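# Tip croutons onto the plate, return pan to hot plate

## Task

Move all the croutons out of the frying pan and onto the dinner plate (letting them drop onto it is fine). Afterwards put the pan back, lying flat and centred on the hot plate. Both the hot plate and the dinner plate have to finish lying flat on the table. Everything must stay put on its own without the robot holding it. Finally open the hands and pull the arms away.

## Robot and tools

Robot: two arms, left_arm and right_arm, mounted facing each other across a table. left_arm's base is on the +y side; the names do not match image sides. Each arm ends in an identical five-finger right hand, so hand axes and numbers mean the same on both.

World frame (used in every result): origin on the table surface halfway between the arm bases, table top at z = 0, +z up. Positions are in metres and orientations are quaternions in w x y z order; velocities are in m/s and rad/s. Reported positions can be a little off, more so at long reach.

Hand point: a spot 0.05 m in front of the palm, where the index pad and thumb tip meet in a pinch. Its +z runs along the straightened fingers (which extend 0.06 to 0.07 m past it), +y points out of the palm, +x goes across the palm away from the thumb. On the little-finger side the hand spans 0.08 m from the point; a wrist bracket there sits 0.03 m beyond the point along +y and 0.11 m across, and can collide. With the thumb tucked in front, the thumb side spans 0.02 m, otherwise up to 0.09 m. A whole-hand wrap (thumb turned in front, ideally before arriving) fits objects 0.035 to 0.08 m wide.

Row layout (used by both motion tools): 28 numbers, each in [-1, 1], always for both arms. First left_arm: dx, dy, dz, rx, ry, rz, then left_gripper: little, ring, middle, index, thumb_bend, thumb_turn, force_limit, speed. Then the same 14 for right_arm and right_gripper. dx..rz are an offset, not a pose: a displacement from the hand point's measured pose at the start of the action, expressed in the hand point's own axes. 1.0 equals 0.6 m of travel or 180 degrees; rx, ry, rz form a single rotation vector. Fingers and thumb_bend: +1 straight, -1 fully curled. thumb_turn: +1 beside the palm, -1 across in front of it. A pinch is roughly index -0.22, thumb_bend -0.75, thumb_turn -0.57. force_limit maps linearly from about 0 N (-1) to 10 N (+1) at the fingertip, 15 N for the two thumb motors; it only limits closing. speed runs from nearly stopped (-1) to full (+1, whole travel in 0.6 s); use -0.9 or slower for gentle grips. There is no 'unchanged' value: to keep a hand as is, resend its last eight numbers (or, if none yet, its hand_measured six plus hand_force_limit and hand_speed). Motors start only when their target changes by at least 0.01, then lock once they arrive or hit the force limit.

execute_actions(actions): a list of actions; each action is a list of up to 15 rows, one per 1/30 s step. If fewer than 15 rows are given, the last row is repeated to fill the action. Every row is relative to the pose at that action's start, not to the previous row; for a call's first action the start is the pose in the latest result. Per step the command is clipped to within 100 mm and 16 degrees of the measured pose, so large offsets need several actions. An empty list just returns state and images.

move(target, speed, stop_force, blocking): target is one 28-number row; its offsets are measured from the pose in the latest result that reported one. The hand points travel in straight lines, all finishing together, over 0.5 to 10 s (cut off at 10 s). speed is the top path speed in m/s, 0.002 to 0.5, default 0.25; rotation is capped at twice that in rad/s. Hand numbers are sent at the start. Paths ignore obstacles and the other arm. stop_force (9 to 40 N, one value for both arms, not in the first 0.2 s) ends an arm's path when its wrist sensor feels that much extra push against the motion; the arm then backs off two steps and holds. Use it only with slow, non-rotating approaches, and omit it when leaving a surface. blocking=false returns after 0.5 s while the arm keeps going; it cannot be combined with stop_force, and no new motion is accepted until a wait or stop shows the move ended. The 'move:' line reports the ending per arm (done, off_target, moving, held, fault, contact) and limits such as paced (pose clipped) or held (steps blocked).

wait(seconds): 0 to 10, arms keep their last command; returns early if a move finishes. stop(): brakes a running move. zoom_image(camera, region): camera is cam_low, cam_left_wrist or cam_right_wrist; region [x0, y0, x1, y1] in pixels, origin top-left, at most 504 by 504. show_instructions(): shows the reference images. finished_scene(scene): pass the current scene number to end it; irreversible.

Results: per-arm pose and velocity, Hand target lines (where the controller is driving), joint positions and torques, Wrist force and Wrist torque in the hand point's axes (noisy, offsets up to about 4 N, saturating near 50 N), and per hand: hand_measured, hand_stopped_by (moving, target, force, stalled, fault), hand_load_n (positive when pushed open; near 0 means the grip was lost), hand_force_limit, hand_speed. A 'pose unreachable' line means the clearance check altered or blocked a command. Images: cam_low 504x504, two fisheye wrist cameras 616x616.

Cautions: joint load limits are 139 N m for shoulder and elbow, 26 N m for the wrists; exceeding one, or 150 N of outside force, freezes that arm for 10 s. Arms are stiff, so aim only slightly past contact and approach slowly. Never let the two arms strike or squeeze each other. Do not drop, slam or shove objects, and keep everything on the table. Watch for MOTOR HOT warnings; at 85 °C the arm is braked. Loose objects may occasionally get nudged.

Each tool is called after "Emit:" as a command line: name --argument value for each argument, lists and objects as JSON in quotes; but a table of rows of numbers goes row by row, as --pt "numbers of a row", without its own name.

Reference images:

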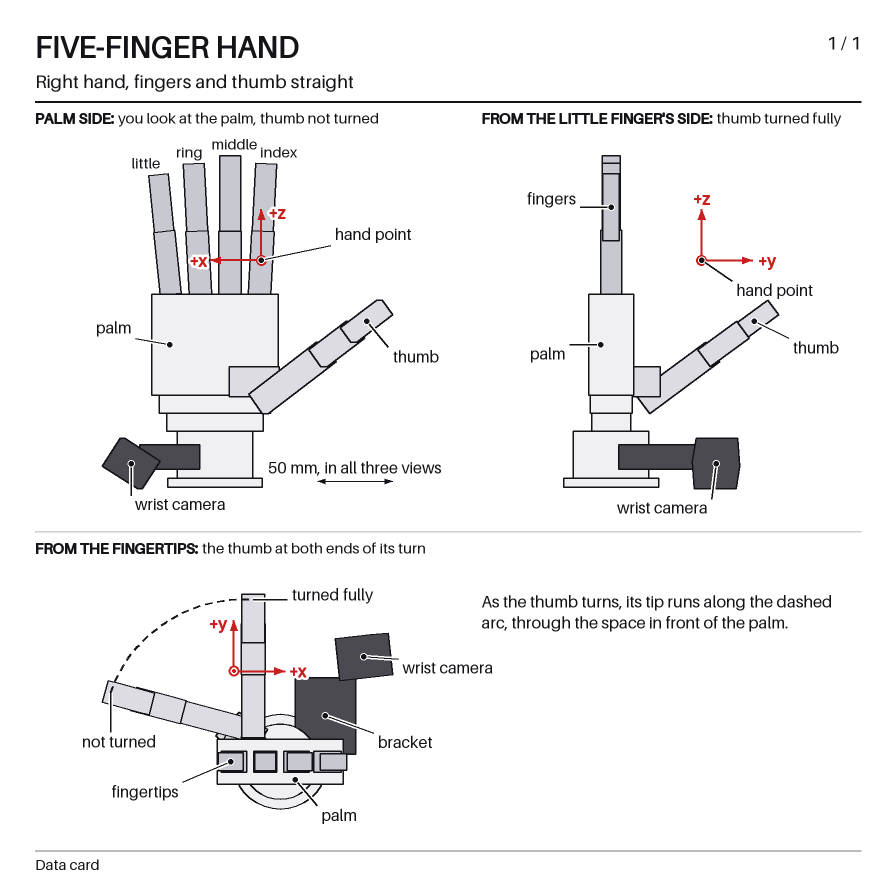

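## Session

Emit:
execute_actions --actions '[]'

Scene clock: 0.00 s.
left_arm: end_effector_position=(+0.2893, +0.4999, +0.4720) hand_measured=(+1.000, +1.000, +1.000, +1.000, +1.000, +1.000) hand_load_n=(+0.0, +0.0, +0.0, +0.0, +0.0, +0.0) hand_stopped_by=(target, target, target, target, target, target) hand_force_limit=0.00 hand_speed=-0.80 end_effector_quat_wxyz=(-0.025, +0.329, +0.944, +0.010) end_effector_velocity=(-0.000, +0.000, +0.000) end_effector_angular_velocity=(-0.000, +0.000, +0.001) | right_arm: end_effector_position=(+0.1142, -0.3200, +0.4842) hand_measured=(+1.000, +1.000, +1.000, +1.000, +1.000, +1.000) hand_load_n=(+0.0, +0.0, +0.0, +0.0, +0.0, +0.0) hand_stopped_by=(target, target, target, target, target, target) hand_force_limit=0.00 hand_speed=-0.80 end_effector_quat_wxyz=(-0.003, -0.356, +0.934, +0.011) end_effector_velocity=(+0.000, -0.000, +0.000) end_effector_angular_velocity=(+0.000, -0.001, -0.002)
Joint positions: left_arm=[ 0.564 -1.704  1.354  1.972  1.586 -1.897] | right_arm=[-1.177 -1.715  1.324  1.966  1.548 -1.866]
Joint velocities: left_arm=[ 0.001 -0.001  0.     0.     0.     0.   ] | right_arm=[ 0.    -0.    -0.001  0.     0.     0.002]
Joint torques (N m, as the arm reports them, + toward a larger angle): no reading
Motor temperatures (°C, as the motors report them): left_arm=[24 25 24 37 29 31] | right_arm=[26 27 28 33 34 36]
Wrist force (N, on the end effector, along its own x y z axes, offset not removed): no reading
Wrist torque (N m, same axes, about the end effector's origin, offset not removed): no reading
Hand target (left_arm): +0.289, +0.500, +0.472; -0.025, +0.329, +0.944, +0.010
Hand target (right_arm): +0.114, -0.320, +0.484; -0.003, -0.356, +0.934, +0.011

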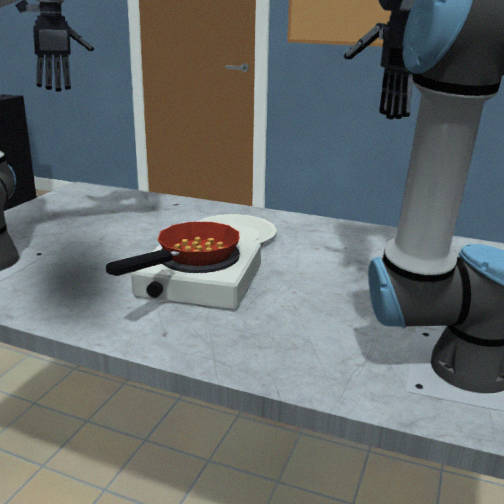

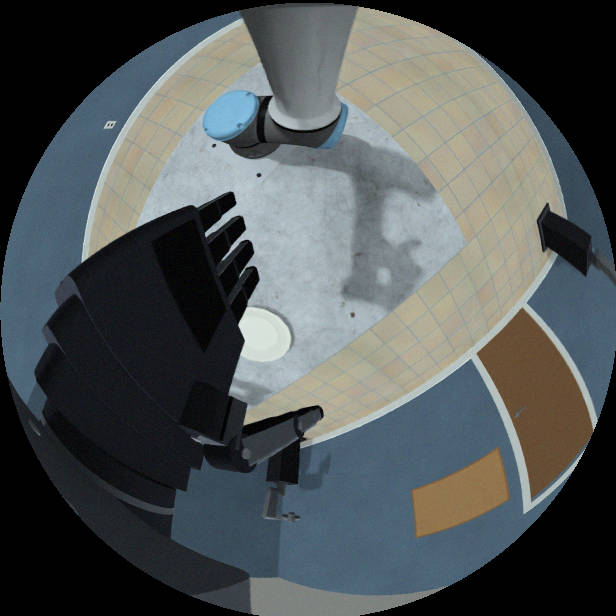

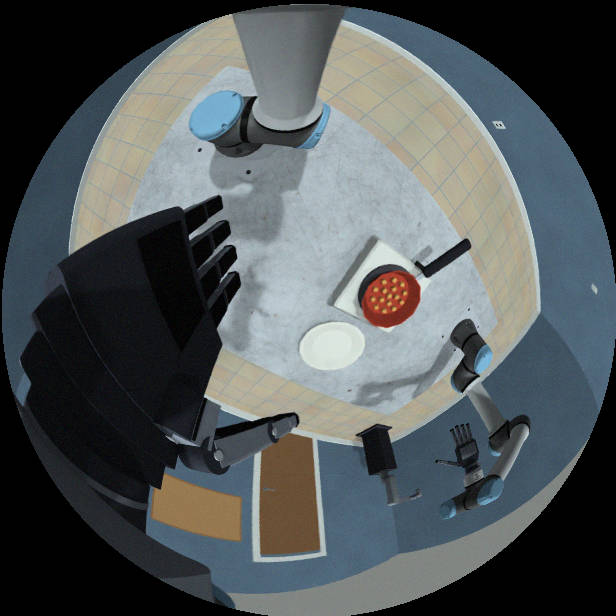

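Emit:
move --target '[0,0,0,0,0,0,1,1,1,1,1,1,0,-0.8,-0.152,0.68,0.357,-0.025,0.058,0.264,1,1,1,1,1,-1,1,0]'

Scene clock: 6.77 s.
left_arm: end_effector_position=(+0.2893, +0.4999, +0.4720) hand_measured=(+1.000, +1.000, +1.000, +1.000, +1.000, +1.000) hand_load_n=(+0.0, +0.0, +0.0, +0.0, +0.0, +0.0) hand_stopped_by=(target, target, target, target, target, target) hand_force_limit=0.00 hand_speed=-0.80 end_effector_quat_wxyz=(-0.025, +0.329, +0.944, +0.010) end_effector_velocity=(+0.000, +0.000, +0.000) end_effector_angular_velocity=(+0.000, -0.001, -0.000) | right_arm: end_effector_position=(-0.0917, +0.0493, +0.2801) hand_measured=(+1.000, +1.000, +1.000, +1.000, +1.000, -1.000) hand_load_n=(+0.0, +0.0, +0.0, +0.0, +0.0, +0.0) hand_stopped_by=(target, target, target, target, target, target) hand_force_limit=1.00 hand_speed=0.00 end_effector_quat_wxyz=(-0.103, +0.050, +0.993, +0.014) end_effector_velocity=(-0.001, +0.003, -0.000) end_effector_angular_velocity=(-0.007, -0.001, -0.004)
Joint positions: left_arm=[ 0.564 -1.704  1.354  1.972  1.586 -1.897] | right_arm=[-0.124 -0.851  0.722  1.678  1.363  0.018]
Joint velocities: left_arm=[-0.    -0.    -0.    -0.    -0.001  0.   ] | right_arm=[ 0.003  0.017 -0.029  0.017  0.002  0.008]
Joint torques (N m, as the arm reports them, + toward a larger angle): left_arm=[ -2.16  -8.07 -17.26   2.48   0.17   0.16] | right_arm=[ 13.4  -41.66 -26.7    4.63   1.51   2.  ]
Motor temperatures (°C, as the motors report them): left_arm=[24 25 24 37 29 31] | right_arm=[26 27 28 33 34 36]
Wrist force (N, on the end effector, along its own x y z axes, offset not removed): left_arm=[-0.4 1.9 -1.1] | right_arm=[1.8 -3.8 -3.1]
Wrist torque (N m, same axes, about the end effector's origin, offset not removed): left_arm=[0.17 0.30 0.17] | right_arm=[-0.49 0.01 0.06]
Hand target (left_arm): +0.289, +0.500, +0.472; -0.025, +0.329, +0.944, +0.010
Hand target (right_arm): -0.092, +0.050, +0.280; -0.103, +0.051, +0.993, +0.014
Off the commanded pose (left_arm): 0.000 m, 0 deg.
Off the commanded pose (right_arm): 0.001 m, 0 deg.
move: done
camera_calibration (this result's frames):
cam_left_wrist: T_world_to_cam=[[0.731589, 0.681322, -0.0240355, -0.532629], [0.583757, -0.607836, 0.538296, -0.122795], [0.352144, -0.407842, -0.842413, 0.632767], [0, 0, 0, 1]] pos_world=[0.238523, 0.546322, 0.586349]
cam_right_wrist: T_world_to_cam=[[0.156273, 0.986753, 0.0435528, -0.0606237], [0.924949, -0.161668, 0.343995, -0.00454072], [0.346479, -0.0134731, -0.937961, 0.427125], [0, 0, 0, 1]] pos_world=[-0.134316, 0.0648412, 0.404829]

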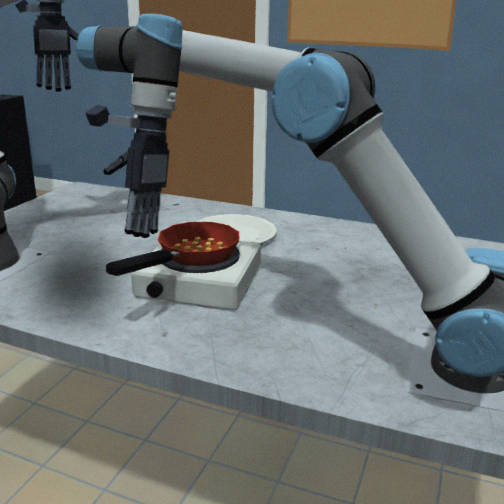

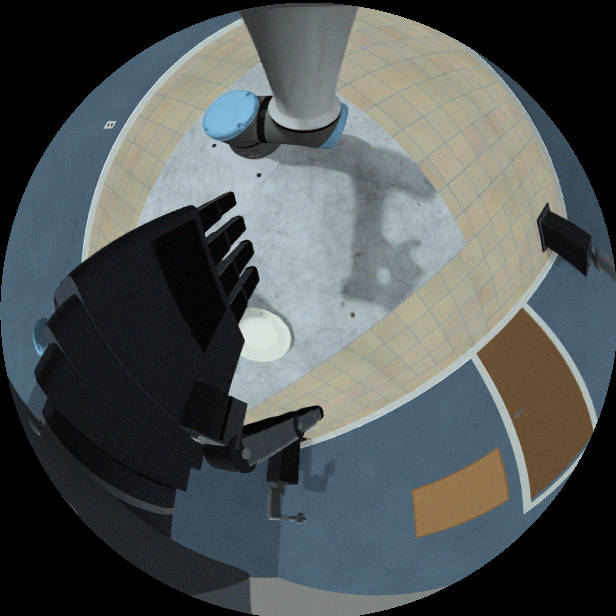

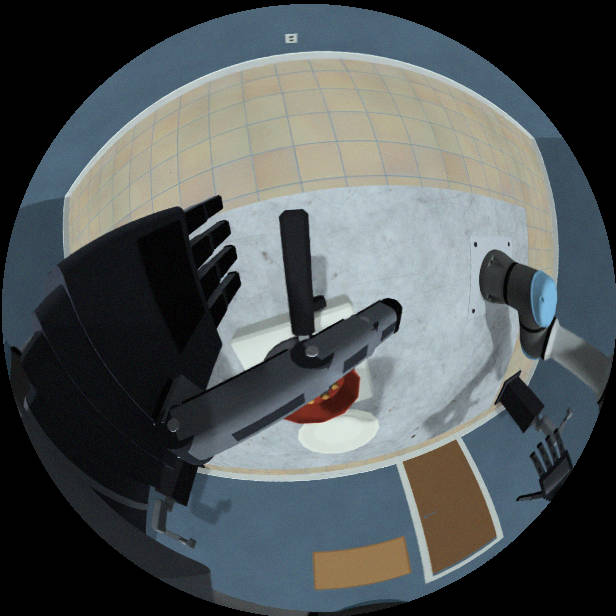

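Emit:
move --target '[0,0,0,0,0,0,1,1,1,1,1,1,0,-0.8,-0.071,0.03,0.25,0,0,0,1,1,1,1,1,-1,1,0]' --speed 0.08 --stop_force 10

Emit:
zoom_image --camera "cam_low" --region '[60,170,280,340]'

Scene clock: 11.10 s.
left_arm: end_effector_position=(+0.2893, +0.4999, +0.4720) hand_measured=(+1.000, +1.000, +1.000, +1.000, +1.000, +1.000) hand_load_n=(+0.0, +0.0, +0.0, +0.0, +0.0, +0.0) hand_stopped_by=(target, target, target, target, target, target) hand_force_limit=0.00 hand_speed=-0.80 end_effector_quat_wxyz=(-0.025, +0.329, +0.944, +0.010) end_effector_velocity=(-0.000, -0.000, +0.000) end_effector_angular_velocity=(-0.000, +0.000, -0.000) | right_arm: end_effector_position=(-0.0791, +0.0688, +0.1252) hand_measured=(+1.000, +1.000, +1.000, +1.000, +1.000, -1.000) hand_load_n=(+0.0, +0.0, +0.0, +0.0, +0.0, +0.0) hand_stopped_by=(target, target, target, target, target, target) hand_force_limit=1.00 hand_speed=0.00 end_effector_quat_wxyz=(-0.103, +0.050, +0.993, +0.014) end_effector_velocity=(+0.000, +0.001, -0.003) end_effector_angular_velocity=(+0.001, +0.000, +0.002)
Joint positions: left_arm=[ 0.564 -1.704  1.354  1.972  1.586 -1.897] | right_arm=[-0.143 -0.774  0.986  1.342  1.363 -0.001]
Joint velocities: left_arm=[-0.  0. -0.  0.  0.  0.] | right_arm=[-0.     0.003  0.003 -0.005 -0.    -0.002]
Joint torques (N m, as the arm reports them, + toward a larger angle): left_arm=[ -2.66  -8.32 -16.92   2.61   0.18   0.12] | right_arm=[-10.65 -41.2  -13.22   0.49  -2.74  -1.99]
Motor temperatures (°C, as the motors report them): left_arm=[24 25 24 37 29 31] | right_arm=[26 27 28 33 34 36]
Wrist force (N, on the end effector, along its own x y z axes, offset not removed): left_arm=[-0.2 0.5 -0.2] | right_arm=[0.2 -2.6 -1.9]
Wrist torque (N m, same axes, about the end effector's origin, offset not removed): left_arm=[-0.05 0.19 0.13] | right_arm=[-0.35 0.12 0.12]
Hand target (left_arm): +0.289, +0.500, +0.472; -0.025, +0.329, +0.944, +0.010
Hand target (right_arm): -0.079, +0.069, +0.125; -0.103, +0.050, +0.993, +0.014
Off the commanded pose (left_arm): 0.000 m, 0 deg.
Off the commanded pose (right_arm): 0.000 m, 0 deg.
move: done
camera_calibration (this result's frames):
cam_left_wrist: T_world_to_cam=[[0.731589, 0.681322, -0.0240355, -0.532629], [0.583757, -0.607836, 0.538296, -0.122795], [0.352144, -0.407842, -0.842413, 0.632767], [0, 0, 0, 1]] pos_world=[0.238523, 0.546322, 0.586349]
cam_right_wrist: T_world_to_cam=[[0.156266, 0.986757, 0.0434925, -0.0750352], [0.924952, -0.161641, 0.344001, 0.0402154], [0.346476, -0.0135274, -0.937961, 0.277741], [0, 0, 0, 1]] pos_world=[-0.121702, 0.0842991, 0.249939]

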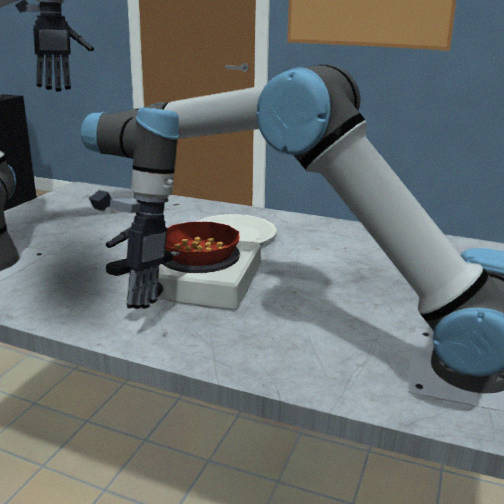

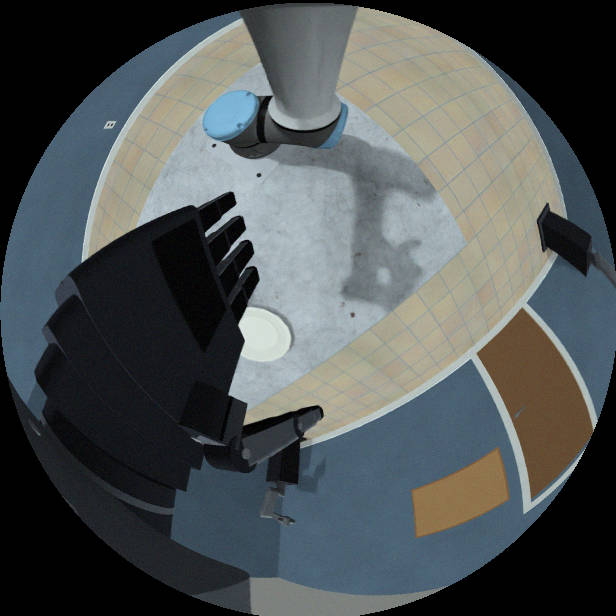

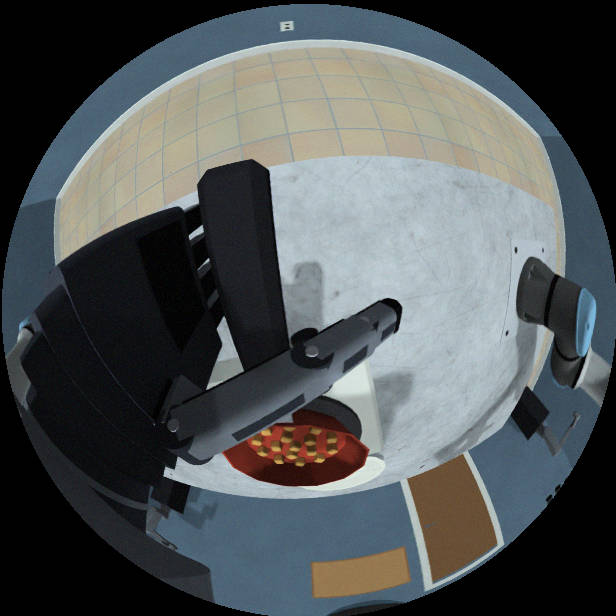

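Region (60, 170, 280, 340) of cam_low's 504x504 image, scaled by 2.291, with more detail than that image has; it fills the top 389 rows of this view, and the rest is white.

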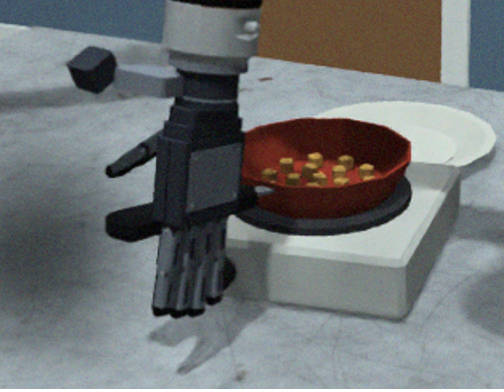

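Emit:
move --target '[0,0,0,0,0,0,1,1,1,1,1,1,0,-0.8,0,0.008,0.033,0,-0.015,0,0.5,0.5,0.5,0.5,1,-1,1,0]' --speed 0.03

Emit:
move --target '[0,0,0,0,0,0,1,1,1,1,1,1,0,-0.8,0,0,0,0,0,0,-1,-1,-1,-1,-1,-1,1,-0.5]'

Emit:
move --target '[0,0,0,0,0,0,1,1,1,1,1,1,0,-0.8,0.013,0,-0.08,0,0,0,-1,-1,-1,-1,-1,-1,1,-0.5]' --speed 0.04

Scene clock: 13.77 s.
left_arm: end_effector_position=(+0.2893, +0.4999, +0.4720) hand_measured=(+1.000, +1.000, +1.000, +1.000, +1.000, +1.000) hand_load_n=(+0.0, +0.0, +0.0, +0.0, +0.0, +0.0) hand_stopped_by=(target, target, target, target, target, target) hand_force_limit=0.00 hand_speed=-0.80 end_effector_quat_wxyz=(-0.025, +0.329, +0.944, +0.010) end_effector_velocity=(-0.000, -0.000, -0.000) end_effector_angular_velocity=(-0.000, +0.000, +0.001) | right_arm: end_effector_position=(-0.0826, +0.0742, +0.1063) hand_measured=(+0.500, +0.500, +0.500, +0.500, +1.000, -1.000) hand_load_n=(+0.0, +0.0, +0.0, +0.0, +0.0, +0.0) hand_stopped_by=(target, target, target, target, target, target) hand_force_limit=1.00 hand_speed=0.00 end_effector_quat_wxyz=(-0.080, +0.051, +0.995, +0.013) end_effector_velocity=(-0.001, +0.001, -0.003) end_effector_angular_velocity=(-0.001, -0.006, +0.000)
Joint positions: left_arm=[ 0.564 -1.704  1.354  1.972  1.586 -1.897] | right_arm=[-0.116 -0.739  0.969  1.319  1.41   0.026]
Joint velocities: left_arm=[ 0.  0. -0. -0.  0. -0.] | right_arm=[ 0.004  0.005 -0.003 -0.002  0.006  0.003]
Joint torques (N m, as the arm reports them, + toward a larger angle): left_arm=[ -1.41  -9.46 -16.04   2.53  -0.18   0.05] | right_arm=[ 13.63 -44.67 -25.51   0.43   1.34   2.4 ]
Motor temperatures (°C, as the motors report them): left_arm=[24 25 24 37 29 31] | right_arm=[26 27 28 33 34 36]
Wrist force (N, on the end effector, along its own x y z axes, offset not removed): left_arm=[0.3 0.9 -0.7] | right_arm=[0.9 -3.3 -2.0]
Wrist torque (N m, same axes, about the end effector's origin, offset not removed): left_arm=[0.04 0.15 0.16] | right_arm=[-0.36 -0.01 0.09]
Hand target (left_arm): +0.289, +0.500, +0.472; -0.025, +0.329, +0.944, +0.010
Hand target (right_arm): -0.083, +0.074, +0.106; -0.080, +0.051, +0.995, +0.013
Off the commanded pose (left_arm): 0.000 m, 0 deg.
Off the commanded pose (right_arm): 0.000 m, 0 deg.
move: done
camera_calibration (this result's frames):
cam_right_wrist: T_world_to_cam=[[0.154982, 0.986846, 0.0459872, -0.07941], [0.907984, -0.16063, 0.386992, 0.044797], [0.389289, -0.0182211, -0.920935, 0.263322], [0, 0, 0, 1]] pos_world=[-0.130876, 0.0903592, 0.228818]

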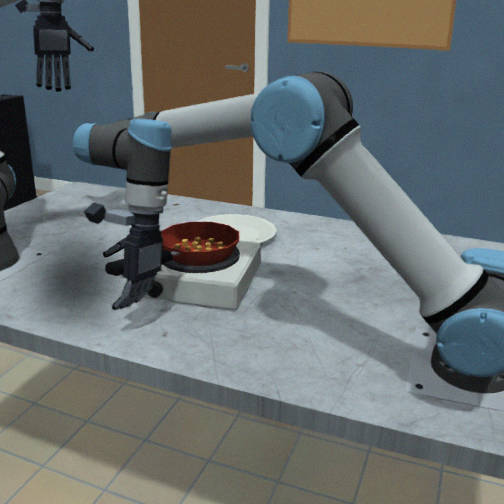

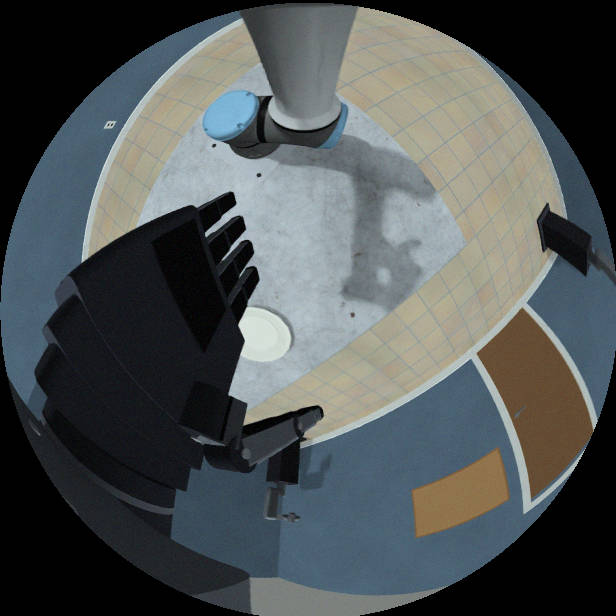

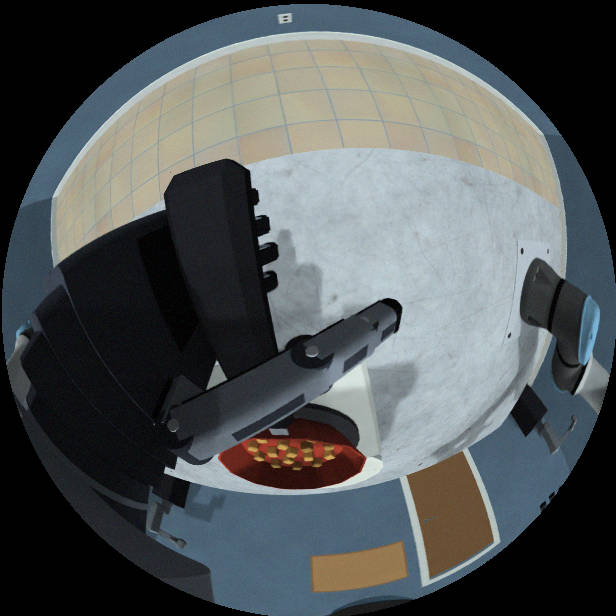

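Scene clock: 15.93 s.
left_arm: end_effector_position=(+0.2893, +0.4999, +0.4720) hand_measured=(+1.000, +1.000, +1.000, +1.000, +1.000, +1.000) hand_load_n=(+0.0, +0.0, +0.0, +0.0, +0.0, +0.0) hand_stopped_by=(target, target, target, target, target, target) hand_force_limit=0.00 hand_speed=-0.80 end_effector_quat_wxyz=(-0.025, +0.329, +0.944, +0.010) end_effector_velocity=(+0.000, +0.000, +0.000) end_effector_angular_velocity=(+0.000, -0.001, -0.000) | right_arm: end_effector_position=(-0.0826, +0.0742, +0.1063) hand_measured=(-0.846, -0.794, -0.784, -0.772, +0.044, -1.000) hand_load_n=(+11.0, +0.0, +6.5, +2.5, +15.0, +2.5) hand_stopped_by=(force, force, force, force, force, target) hand_force_limit=1.00 hand_speed=-0.50 end_effector_quat_wxyz=(-0.080, +0.051, +0.995, +0.013) end_effector_velocity=(+0.000, +0.000, -0.000) end_effector_angular_velocity=(-0.000, -0.001, -0.000)
Joint positions: left_arm=[ 0.564 -1.704  1.354  1.972  1.586 -1.897] | right_arm=[-0.116 -0.739  0.969  1.319  1.41   0.026]
Joint velocities: left_arm=[-0.    -0.     0.    -0.    -0.001 -0.   ] | right_arm=[ 0.     0.    -0.    -0.     0.001  0.   ]
Joint torques (N m, as the arm reports them, + toward a larger angle): left_arm=[ -1.31  -8.82 -15.13   2.47  -0.14  -0.04] | right_arm=[-10.46 -61.65 -15.48   0.5   -2.57  -1.98]
Motor temperatures (°C, as the motors report them): left_arm=[24 25 24 37 29 31] | right_arm=[26 27 28 33 34 36]
Wrist force (N, on the end effector, along its own x y z axes, offset not removed): left_arm=[-0.2 1.2 -0.2] | right_arm=[-1.3 -3.8 0.7]
Wrist torque (N m, same axes, about the end effector's origin, offset not removed): left_arm=[0.03 0.17 0.14] | right_arm=[-0.44 -0.03 0.02]
Hand target (left_arm): +0.289, +0.500, +0.472; -0.025, +0.329, +0.944, +0.010
Hand target (right_arm): -0.083, +0.074, +0.106; -0.080, +0.051, +0.995, +0.013
Off the commanded pose (left_arm): 0.000 m, 0 deg.
Off the commanded pose (right_arm): 0.000 m, 0 deg.
move: done
camera_calibration (this result's frames):
cam_left_wrist: T_world_to_cam=[[0.731589, 0.681322, -0.0240355, -0.532629], [0.583757, -0.607836, 0.538296, -0.122795], [0.352143, -0.407843, -0.842413, 0.632767], [0, 0, 0, 1]] pos_world=[0.238523, 0.546322, 0.586349]
cam_right_wrist: T_world_to_cam=[[0.154985, 0.986846, 0.045983, -0.0794045], [0.907984, -0.160632, 0.386991, 0.0447939], [0.389287, -0.0182261, -0.920936, 0.263324], [0, 0, 0, 1]] pos_world=[-0.130874, 0.0903547, 0.228821]

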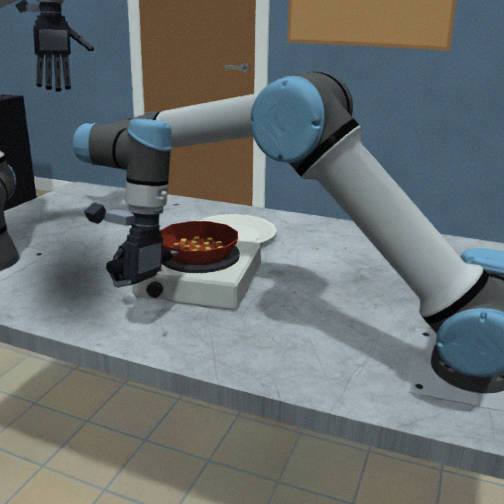

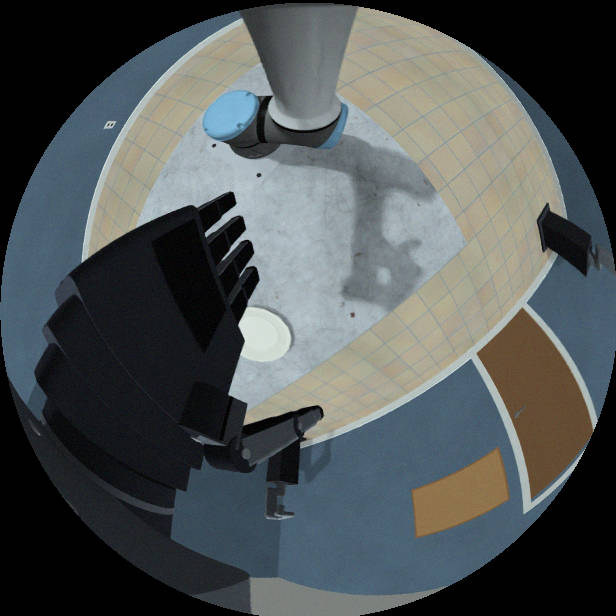

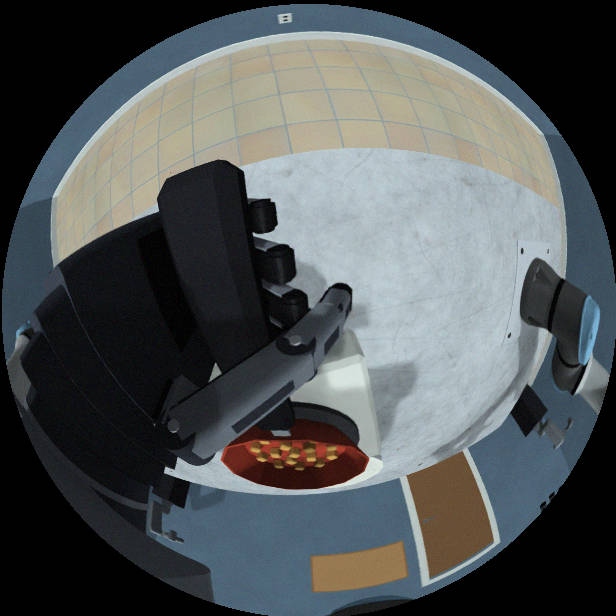

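Scene clock: 17.57 s.
left_arm: end_effector_position=(+0.2893, +0.4999, +0.4720) hand_measured=(+1.000, +1.000, +1.000, +1.000, +1.000, +1.000) hand_load_n=(+0.0, +0.0, +0.0, +0.0, +0.0, +0.0) hand_stopped_by=(target, target, target, target, target, target) hand_force_limit=0.00 hand_speed=-0.80 end_effector_quat_wxyz=(-0.025, +0.329, +0.944, +0.010) end_effector_velocity=(-0.000, -0.000, -0.000) end_effector_angular_velocity=(-0.001, +0.001, -0.000) | right_arm: end_effector_position=(-0.0826, +0.0734, +0.1546) hand_measured=(-0.848, -0.794, -0.784, -0.772, +0.044, -1.000) hand_load_n=(+0.0, +0.0, +6.5, +3.0, +15.0, +2.5) hand_stopped_by=(force, force, force, force, force, target) hand_force_limit=1.00 hand_speed=-0.50 end_effector_quat_wxyz=(-0.080, +0.051, +0.995, +0.013) end_effector_velocity=(+0.000, +0.000, +0.003) end_effector_angular_velocity=(+0.000, -0.000, -0.000)
Joint positions: left_arm=[ 0.564 -1.704  1.354  1.972  1.586 -1.897] | right_arm=[-0.117 -0.766  0.893  1.422  1.41   0.026]
Joint velocities: left_arm=[-0.     0.    -0.    -0.     0.002  0.   ] | right_arm=[-0.    -0.001 -0.005  0.006  0.    -0.   ]
Joint torques (N m, as the arm reports them, + toward a larger angle): left_arm=[ -2.52  -8.47 -17.27   2.51   0.05  -0.12] | right_arm=[-10.02 -67.08 -26.22   4.21  -2.43  -2.04]
Motor temperatures (°C, as the motors report them): left_arm=[24 25 24 37 29 31] | right_arm=[26 27 28 33 34 36]
Wrist force (N, on the end effector, along its own x y z axes, offset not removed): left_arm=[-2.7 0.7 -0.7] | right_arm=[-2.0 -2.5 -0.6]
Wrist torque (N m, same axes, about the end effector's origin, offset not removed): left_arm=[-0.03 0.68 0.03] | right_arm=[-0.32 0.23 -0.16]
Hand target (left_arm): +0.289, +0.500, +0.472; -0.025, +0.329, +0.944, +0.010
Hand target (right_arm): -0.083, +0.073, +0.155; -0.080, +0.051, +0.995, +0.013
Off the commanded pose (left_arm): 0.000 m, 0 deg.
Off the commanded pose (right_arm): 0.000 m, 0 deg.
move: done
camera_calibration (this result's frames):
cam_left_wrist: T_world_to_cam=[[0.731589, 0.681322, -0.0240357, -0.532629], [0.583757, -0.607836, 0.538296, -0.122795], [0.352143, -0.407843, -0.842413, 0.632767], [0, 0, 0, 1]] pos_world=[0.238523, 0.546322, 0.586349]
cam_right_wrist: T_world_to_cam=[[0.154989, 0.986843, 0.0460247, -0.0807865], [0.907995, -0.160653, 0.386956, 0.0259849], [0.389259, -0.0181838, -0.920949, 0.307804], [0, 0, 0, 1]] pos_world=[-0.130889, 0.0894952, 0.277135]

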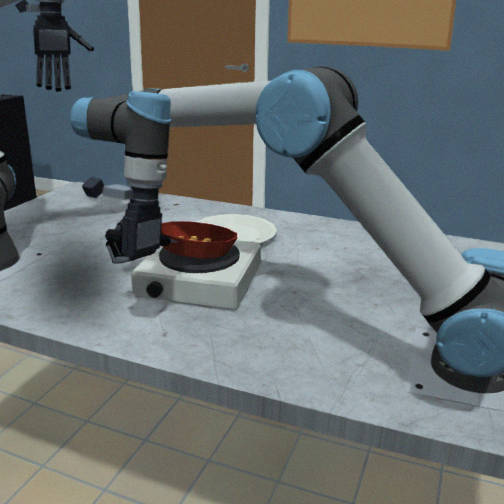

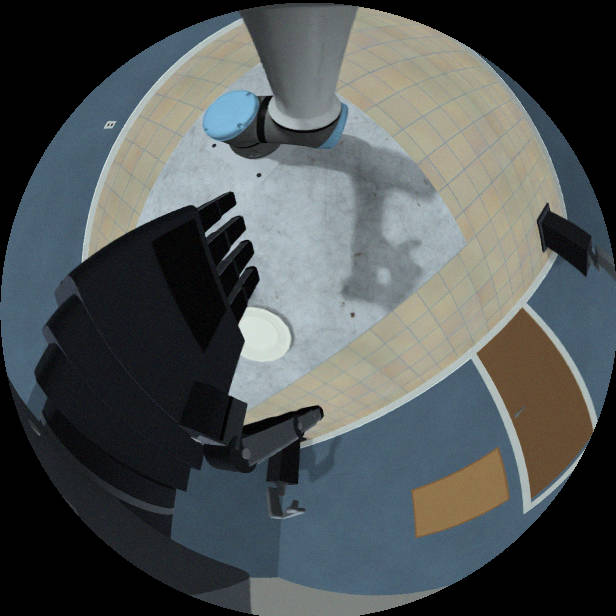

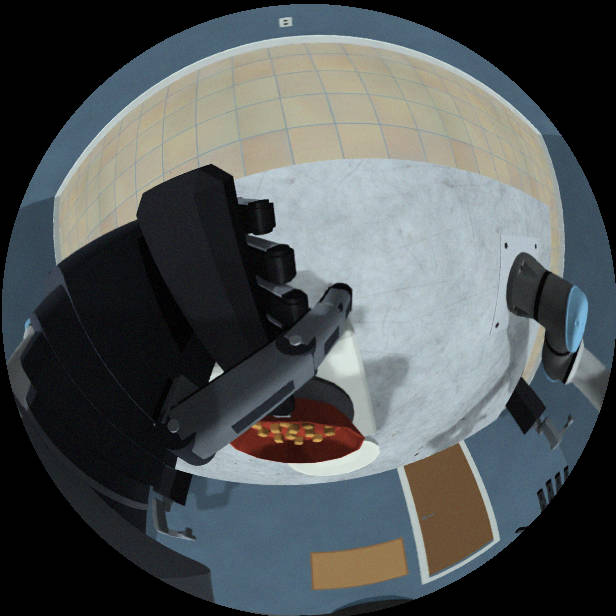

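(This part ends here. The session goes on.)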